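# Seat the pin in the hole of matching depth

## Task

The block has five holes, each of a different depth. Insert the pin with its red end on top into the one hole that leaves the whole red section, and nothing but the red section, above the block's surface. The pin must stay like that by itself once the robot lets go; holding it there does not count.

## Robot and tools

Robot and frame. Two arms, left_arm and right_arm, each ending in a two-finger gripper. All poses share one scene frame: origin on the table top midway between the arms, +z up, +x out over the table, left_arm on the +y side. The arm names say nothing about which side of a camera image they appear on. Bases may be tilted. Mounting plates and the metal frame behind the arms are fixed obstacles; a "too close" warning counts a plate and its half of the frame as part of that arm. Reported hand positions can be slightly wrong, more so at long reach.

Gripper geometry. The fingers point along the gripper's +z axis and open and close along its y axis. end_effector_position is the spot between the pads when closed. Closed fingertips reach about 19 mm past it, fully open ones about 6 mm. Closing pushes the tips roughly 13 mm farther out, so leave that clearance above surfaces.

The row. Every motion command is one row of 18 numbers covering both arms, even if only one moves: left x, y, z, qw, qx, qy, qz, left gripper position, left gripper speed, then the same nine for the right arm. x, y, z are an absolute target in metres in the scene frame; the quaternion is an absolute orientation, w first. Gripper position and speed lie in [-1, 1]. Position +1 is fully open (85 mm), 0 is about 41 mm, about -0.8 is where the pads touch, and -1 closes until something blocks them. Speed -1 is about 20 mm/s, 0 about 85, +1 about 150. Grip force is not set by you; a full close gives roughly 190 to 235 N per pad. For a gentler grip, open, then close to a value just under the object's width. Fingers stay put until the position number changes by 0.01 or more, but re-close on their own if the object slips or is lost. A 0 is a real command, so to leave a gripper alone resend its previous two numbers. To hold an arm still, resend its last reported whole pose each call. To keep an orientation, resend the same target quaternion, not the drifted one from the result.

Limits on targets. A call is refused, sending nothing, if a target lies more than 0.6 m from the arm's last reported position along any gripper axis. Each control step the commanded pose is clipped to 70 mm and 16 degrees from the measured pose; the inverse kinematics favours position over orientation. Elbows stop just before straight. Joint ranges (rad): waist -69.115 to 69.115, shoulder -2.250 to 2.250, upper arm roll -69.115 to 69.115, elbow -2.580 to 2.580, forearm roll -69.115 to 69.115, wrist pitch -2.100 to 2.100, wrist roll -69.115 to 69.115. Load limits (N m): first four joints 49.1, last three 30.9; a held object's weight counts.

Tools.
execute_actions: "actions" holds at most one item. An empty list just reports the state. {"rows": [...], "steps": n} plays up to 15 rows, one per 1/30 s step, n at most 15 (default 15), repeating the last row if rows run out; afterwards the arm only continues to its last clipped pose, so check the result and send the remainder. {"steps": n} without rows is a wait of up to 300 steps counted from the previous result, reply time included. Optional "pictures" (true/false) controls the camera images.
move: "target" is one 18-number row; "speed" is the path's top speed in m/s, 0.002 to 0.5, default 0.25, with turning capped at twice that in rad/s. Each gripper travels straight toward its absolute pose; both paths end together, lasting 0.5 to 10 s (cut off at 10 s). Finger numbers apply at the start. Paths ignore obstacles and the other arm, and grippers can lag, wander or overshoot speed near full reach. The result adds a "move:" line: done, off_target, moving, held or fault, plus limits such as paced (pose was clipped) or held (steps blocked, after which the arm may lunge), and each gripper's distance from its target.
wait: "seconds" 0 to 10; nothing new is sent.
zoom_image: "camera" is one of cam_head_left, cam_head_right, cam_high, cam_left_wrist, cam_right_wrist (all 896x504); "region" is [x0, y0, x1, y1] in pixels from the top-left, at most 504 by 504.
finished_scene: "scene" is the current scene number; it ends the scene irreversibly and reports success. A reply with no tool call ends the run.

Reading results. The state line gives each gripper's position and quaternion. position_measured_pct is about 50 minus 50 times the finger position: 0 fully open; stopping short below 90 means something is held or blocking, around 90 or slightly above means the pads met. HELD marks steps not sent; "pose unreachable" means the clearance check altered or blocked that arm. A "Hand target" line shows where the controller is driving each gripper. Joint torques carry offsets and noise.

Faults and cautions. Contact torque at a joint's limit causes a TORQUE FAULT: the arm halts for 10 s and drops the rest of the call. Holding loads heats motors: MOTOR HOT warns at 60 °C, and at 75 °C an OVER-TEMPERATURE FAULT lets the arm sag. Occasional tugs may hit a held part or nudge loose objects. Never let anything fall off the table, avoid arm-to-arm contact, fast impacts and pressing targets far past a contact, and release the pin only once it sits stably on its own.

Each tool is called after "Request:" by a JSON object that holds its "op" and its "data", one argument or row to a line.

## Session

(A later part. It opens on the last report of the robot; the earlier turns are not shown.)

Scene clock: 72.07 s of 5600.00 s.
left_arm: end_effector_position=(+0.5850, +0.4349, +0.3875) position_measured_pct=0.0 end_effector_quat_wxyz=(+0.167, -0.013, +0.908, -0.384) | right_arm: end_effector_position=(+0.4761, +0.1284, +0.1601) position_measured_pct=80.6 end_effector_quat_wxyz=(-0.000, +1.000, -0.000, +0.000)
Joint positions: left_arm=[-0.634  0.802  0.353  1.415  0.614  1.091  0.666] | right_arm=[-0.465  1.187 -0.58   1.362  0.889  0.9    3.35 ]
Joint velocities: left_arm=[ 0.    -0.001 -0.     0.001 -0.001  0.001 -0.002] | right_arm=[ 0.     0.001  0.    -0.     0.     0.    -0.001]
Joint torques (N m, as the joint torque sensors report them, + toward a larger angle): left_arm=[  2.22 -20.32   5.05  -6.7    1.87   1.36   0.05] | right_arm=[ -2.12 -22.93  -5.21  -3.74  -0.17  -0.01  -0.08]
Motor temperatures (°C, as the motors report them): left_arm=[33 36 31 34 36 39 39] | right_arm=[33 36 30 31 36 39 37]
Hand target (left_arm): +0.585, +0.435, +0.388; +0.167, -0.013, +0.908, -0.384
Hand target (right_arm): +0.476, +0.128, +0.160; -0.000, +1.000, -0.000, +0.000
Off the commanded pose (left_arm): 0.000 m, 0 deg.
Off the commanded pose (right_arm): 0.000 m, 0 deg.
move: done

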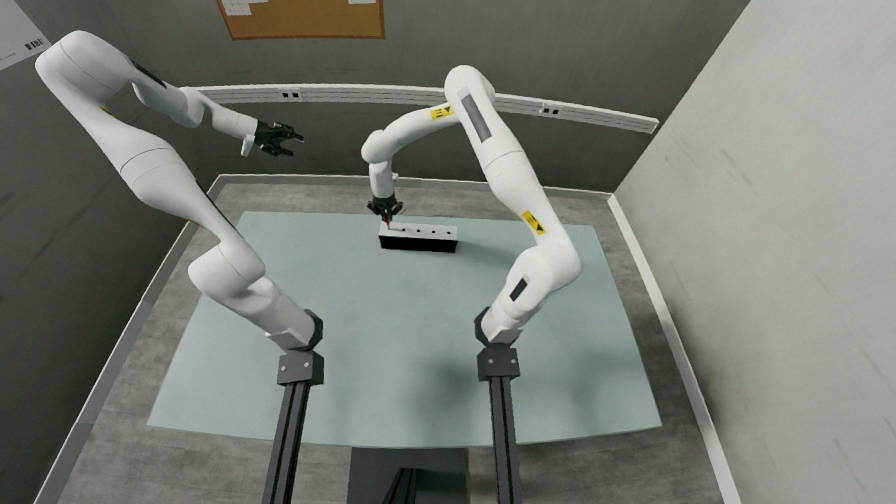

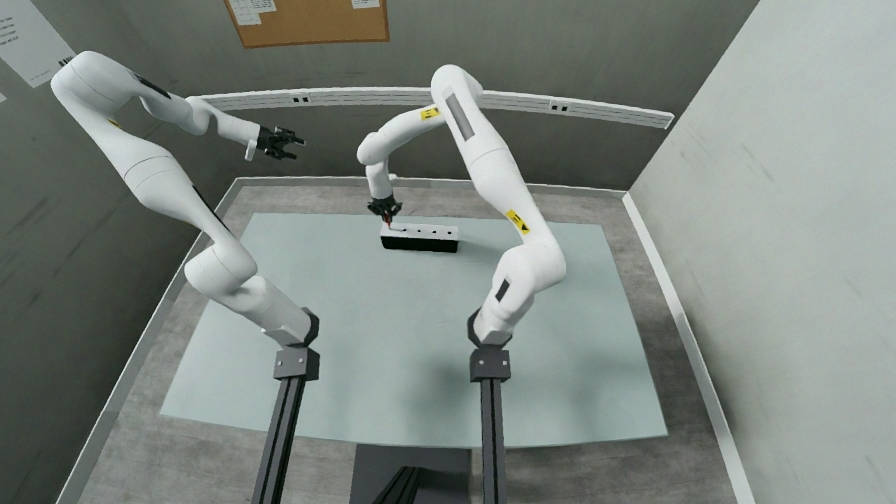

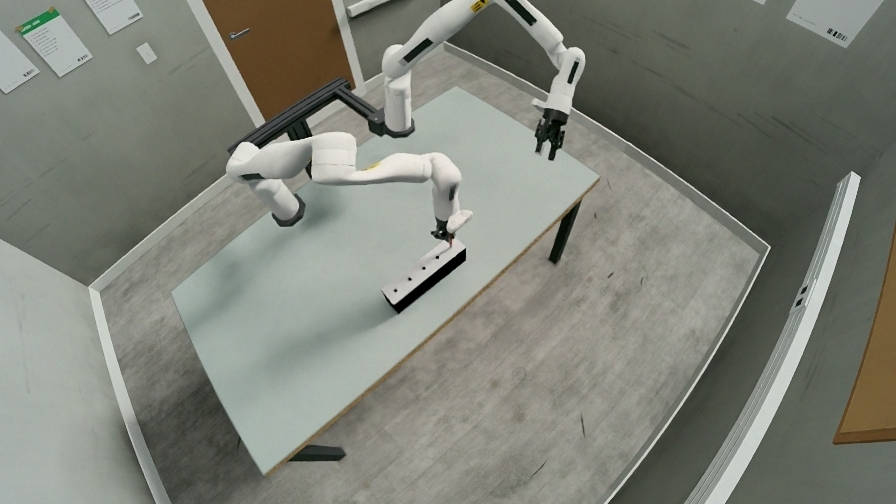

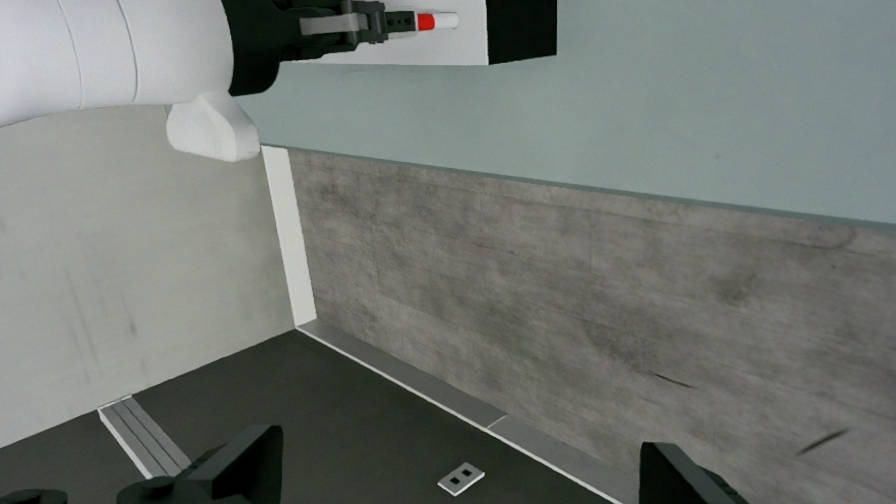

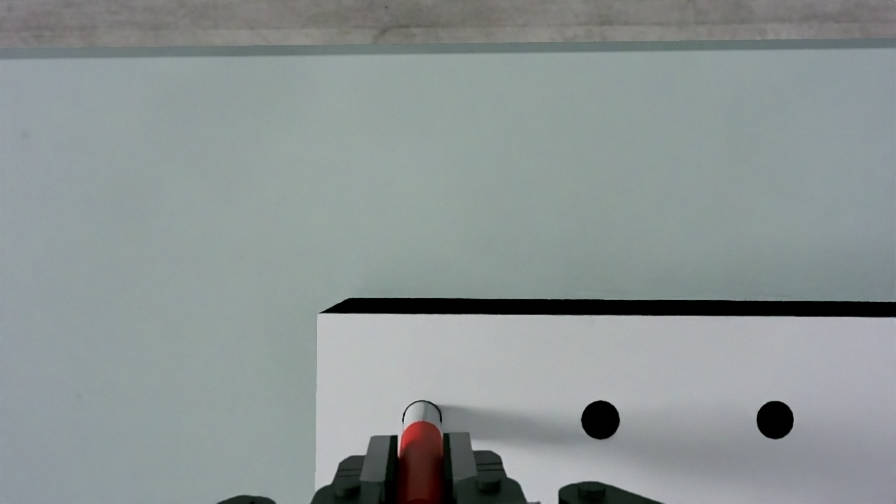

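Request:
{"op": "move", "data": {
  "target": [0.585,0.4349,0.3875,0.167,-0.013,0.908,-0.384,1,0,0.476,0.1284,0.132,0,1,0,0,-1,0],
  "speed": 0.02
}}

Scene clock: 74.30 s of 5600.00 s.
left_arm: end_effector_position=(+0.5850, +0.4349, +0.3875) position_measured_pct=0.0 end_effector_quat_wxyz=(+0.167, -0.013, +0.908, -0.384) | right_arm: end_effector_position=(+0.4763, +0.1286, +0.1339) position_measured_pct=80.6 end_effector_quat_wxyz=(-0.000, +1.000, -0.000, +0.001)
Joint positions: left_arm=[-0.634  0.802  0.353  1.415  0.614  1.091  0.666] | right_arm=[-0.47   1.233 -0.56   1.348  0.913  0.865  3.339]
Joint velocities: left_arm=[ 0.     0.001  0.    -0.     0.001 -0.001 -0.001] | right_arm=[-0.    -0.    -0.     0.001  0.    -0.001  0.   ]
Joint torques (N m, as the joint torque sensors report them, + toward a larger angle): left_arm=[  2.22 -20.51   4.94  -6.74   1.83   1.22   0.17] | right_arm=[ -1.77 -20.03  -4.04  -4.17   0.28  -1.15   0.02]
Motor temperatures (°C, as the motors report them): left_arm=[33 36 31 34 36 39 39] | right_arm=[33 36 30 31 36 39 37]
Hand target (left_arm): +0.585, +0.435, +0.388; +0.167, -0.013, +0.908, -0.384
Hand target (right_arm): +0.476, +0.128, +0.132; -0.000, +1.000, -0.000, +0.000
Off the commanded pose (left_arm): 0.000 m, 0 deg.
Off the commanded pose (right_arm): 0.002 m, 0 deg.
move: done

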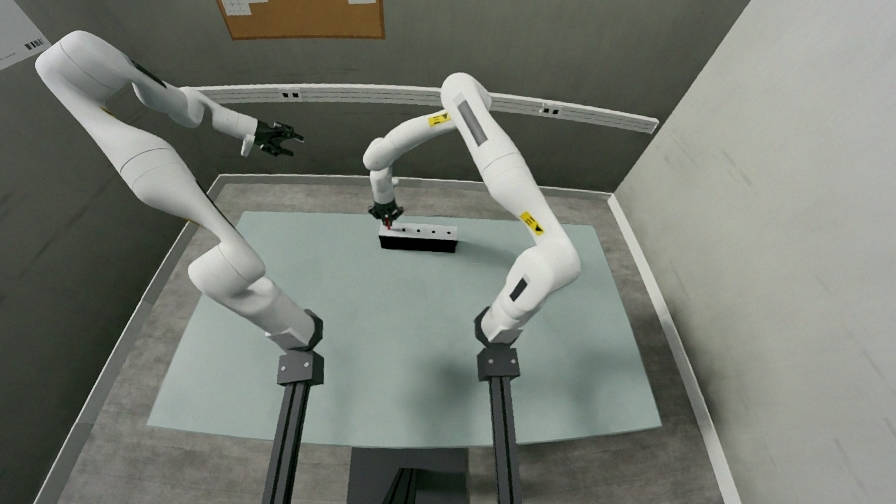

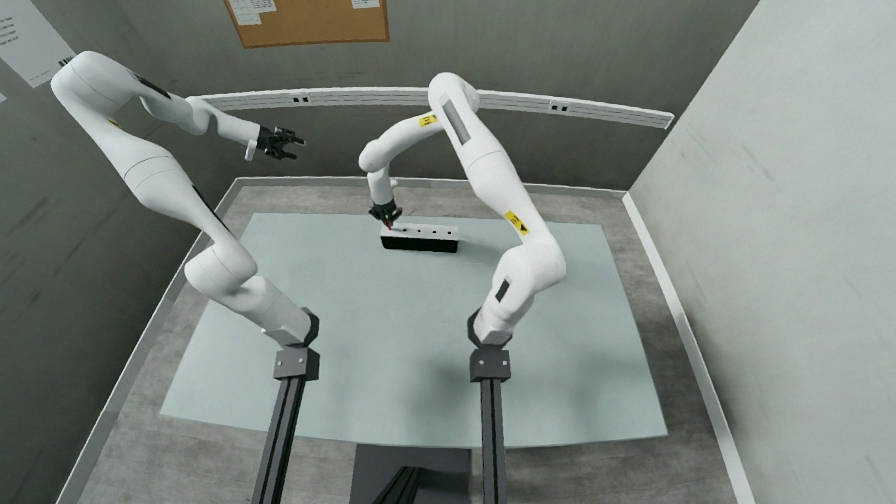

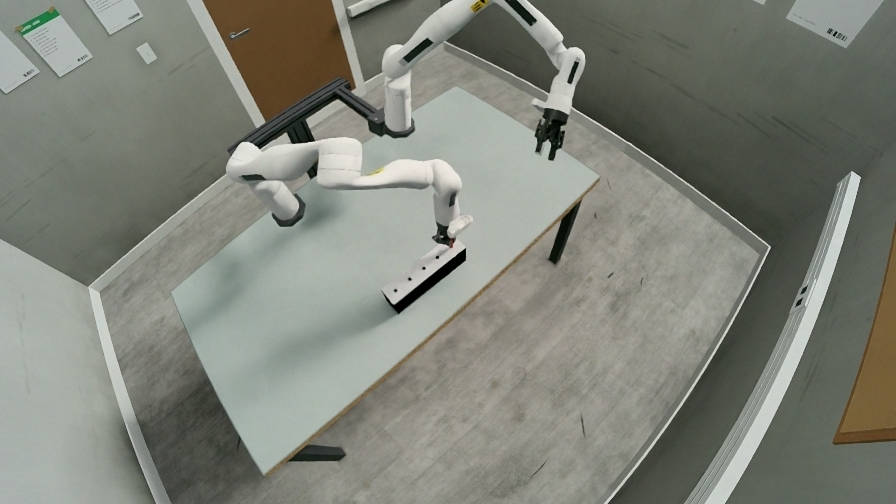

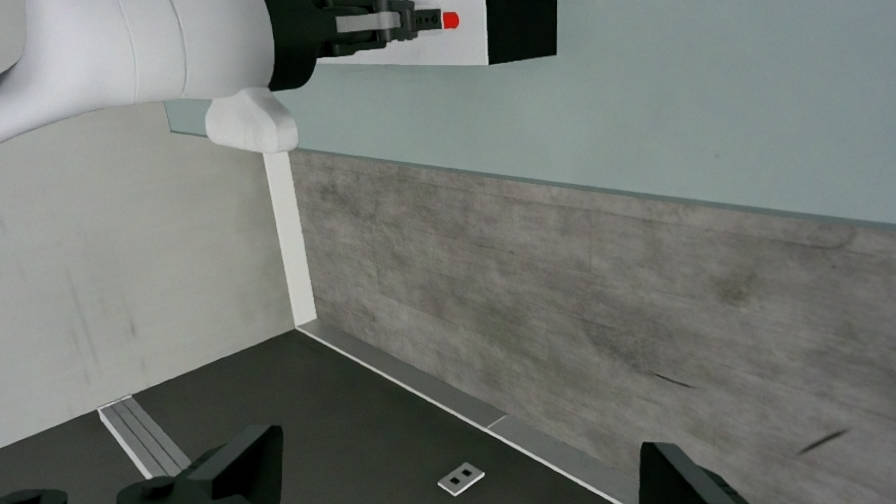

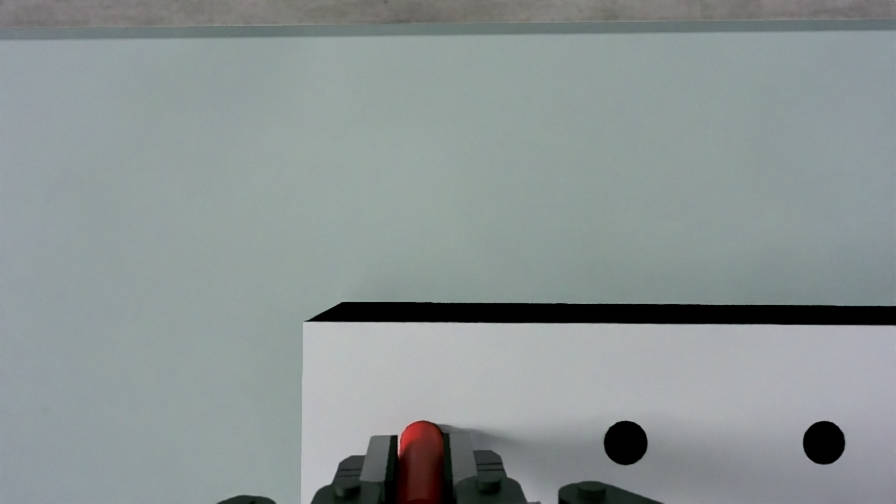

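Request:
{"op": "move", "data": {
  "target": [0.585,0.4349,0.3875,0.167,-0.013,0.908,-0.384,1,0,0.476,0.1284,0.134,0,1,0,0,0.3,0],
  "speed": 0.02
}}

Request:
{"op": "move", "data": {
  "target": [0.585,0.4349,0.3875,0.167,-0.013,0.908,-0.384,1,0,0.476,0.1284,0.21,0,1,0,0,0.3,0],
  "speed": 0.1
}}

Request:
{"op": "finished_scene", "data": {
  "scene": 2
}}

Scene clock: 76.50 s of 5600.00 s.
left_arm: end_effector_position=(+0.5850, +0.4349, +0.3875) position_measured_pct=0.0 end_effector_quat_wxyz=(+0.167, -0.013, +0.908, -0.384) | right_arm: end_effector_position=(+0.4760, +0.1284, +0.1340) position_measured_pct=34.9 end_effector_quat_wxyz=(-0.000, +1.000, +0.000, +0.000)
Joint positions: left_arm=[-0.634  0.802  0.353  1.415  0.614  1.091  0.666] | right_arm=[-0.47   1.233 -0.56   1.349  0.912  0.866  3.34 ]
Joint velocities: left_arm=[-0.    -0.     0.    -0.001  0.001 -0.    -0.   ] | right_arm=[-0.001 -0.001  0.     0.     0.    -0.     0.   ]
Joint torques (N m, as the joint torque sensors report them, + toward a larger angle): left_arm=[  2.27 -20.51   5.15  -6.65   1.81   1.36   0.13] | right_arm=[ -1.79 -22.59  -4.97  -3.45   0.06  -0.26   0.02]
Motor temperatures (°C, as the motors report them): left_arm=[33 36 31 34 36 39 39] | right_arm=[33 36 30 31 36 39 37]
Hand target (left_arm): +0.585, +0.435, +0.388; +0.167, -0.013, +0.908, -0.384
Hand target (right_arm): +0.476, +0.128, +0.134; +0.000, +1.000, +0.000, +0.000
Off the commanded pose (left_arm): 0.000 m, 0 deg.
Off the commanded pose (right_arm): 0.000 m, 0 deg.
move: done

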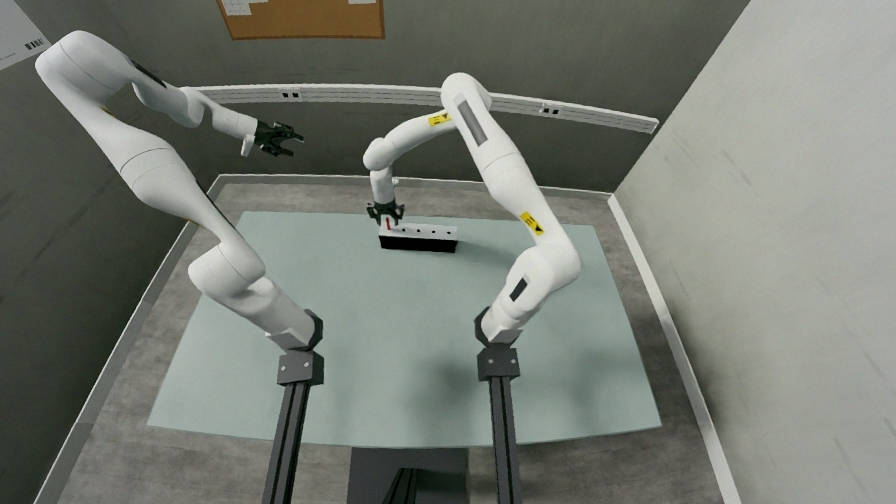

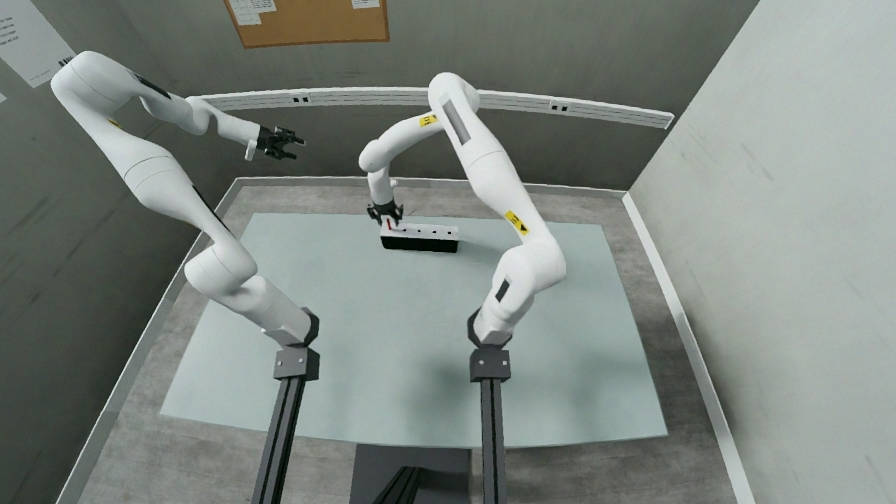

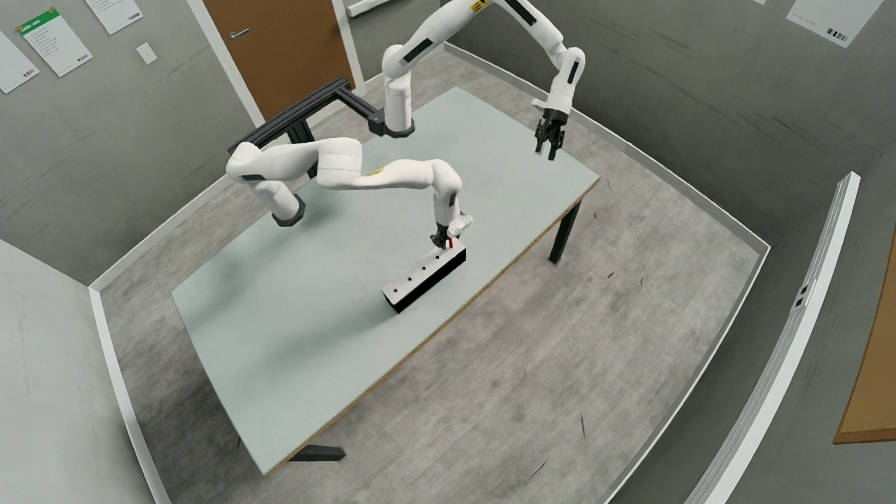

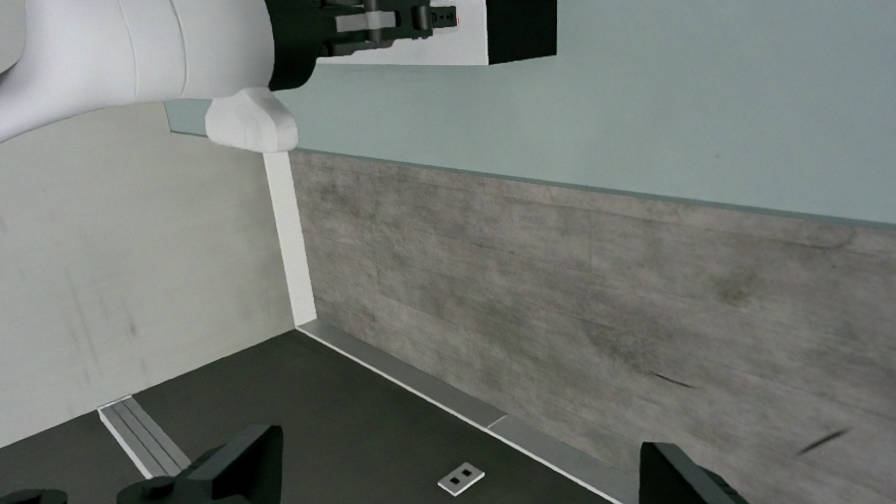

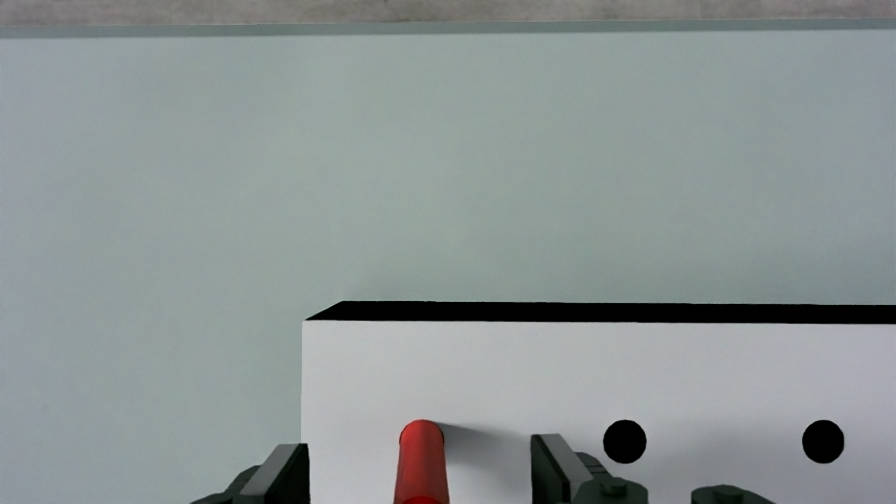

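Scene clock: 77.60 s of 5600.00 s.
left_arm: end_effector_position=(+0.5850, +0.4349, +0.3875) position_measured_pct=0.0 end_effector_quat_wxyz=(+0.167, -0.013, +0.908, -0.384) | right_arm: end_effector_position=(+0.4758, +0.1284, +0.2099) position_measured_pct=34.9 end_effector_quat_wxyz=(+0.000, +1.000, +0.000, -0.000)
Joint positions: left_arm=[-0.634  0.802  0.353  1.415  0.614  1.091  0.666] | right_arm=[-0.457  1.104 -0.618  1.373  0.841  0.972  3.376]
Joint velocities: left_arm=[-0.    -0.    -0.     0.     0.001 -0.001 -0.002] | right_arm=[ 0.003 -0.003  0.001  0.001  0.     0.002  0.   ]
Joint torques (N m, as the joint torque sensors report them, + toward a larger angle): left_arm=[  2.19 -20.54   5.12  -6.95   1.91   1.2    0.02] | right_arm=[ -2.34 -22.25  -4.78  -4.1   -0.02  -0.17  -0.02]
Motor temperatures (°C, as the motors report them): left_arm=[33 36 31 34 36 39 39] | right_arm=[33 36 30 31 36 39 37]
Hand target (left_arm): +0.585, +0.435, +0.388; +0.167, -0.013, +0.908, -0.384
Hand target (right_arm): +0.476, +0.128, +0.210; +0.000, +1.000, +0.000, -0.000
Off the commanded pose (left_arm): 0.000 m, 0 deg.
Off the commanded pose (right_arm): 0.000 m, 0 deg.
move: done

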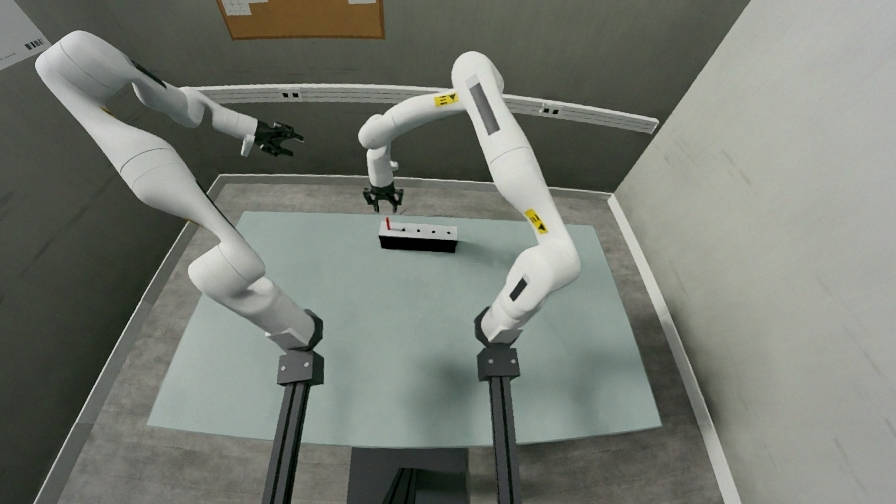

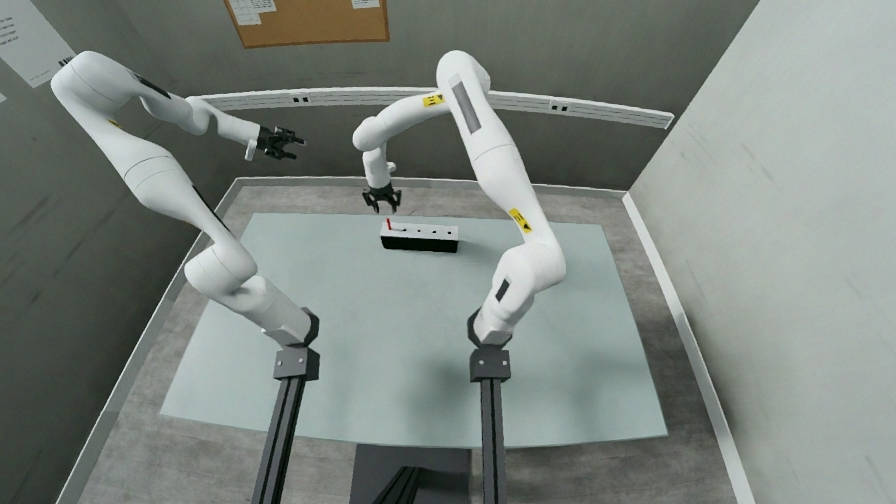

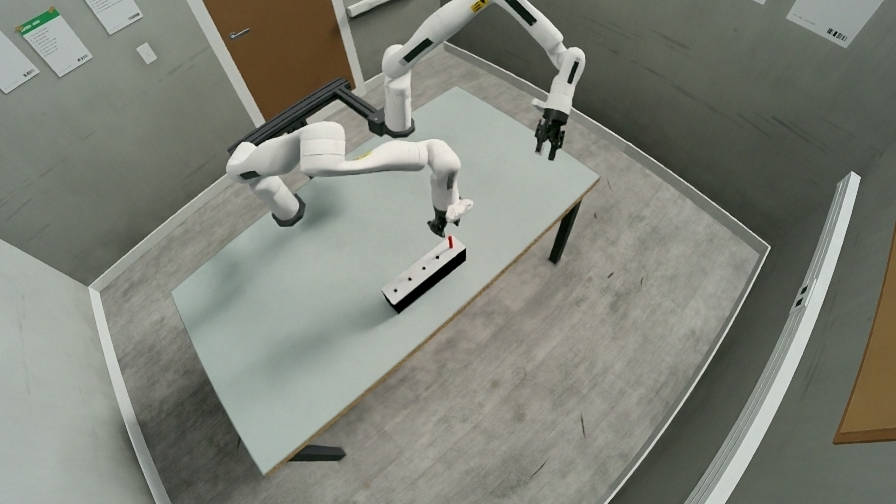

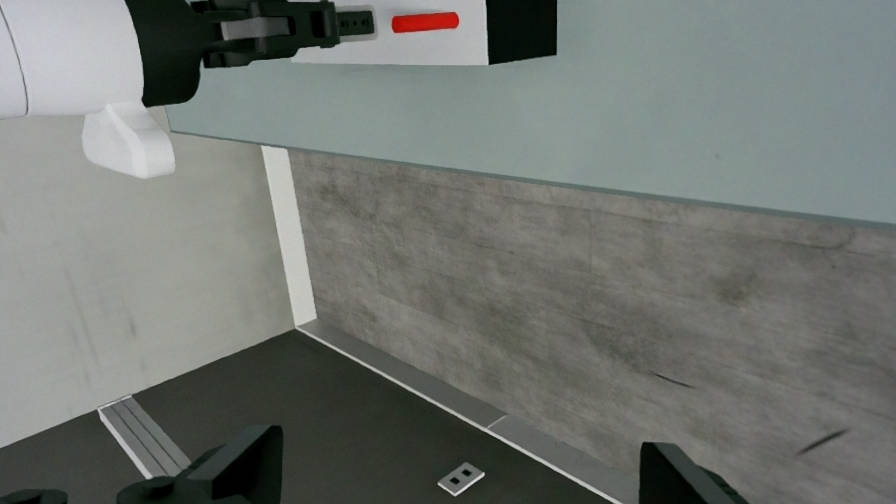

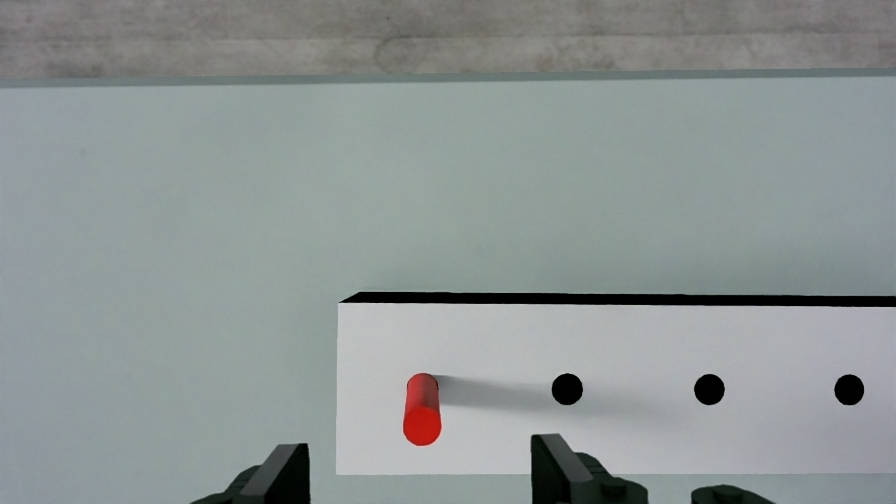

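The scene is finished: the task was done.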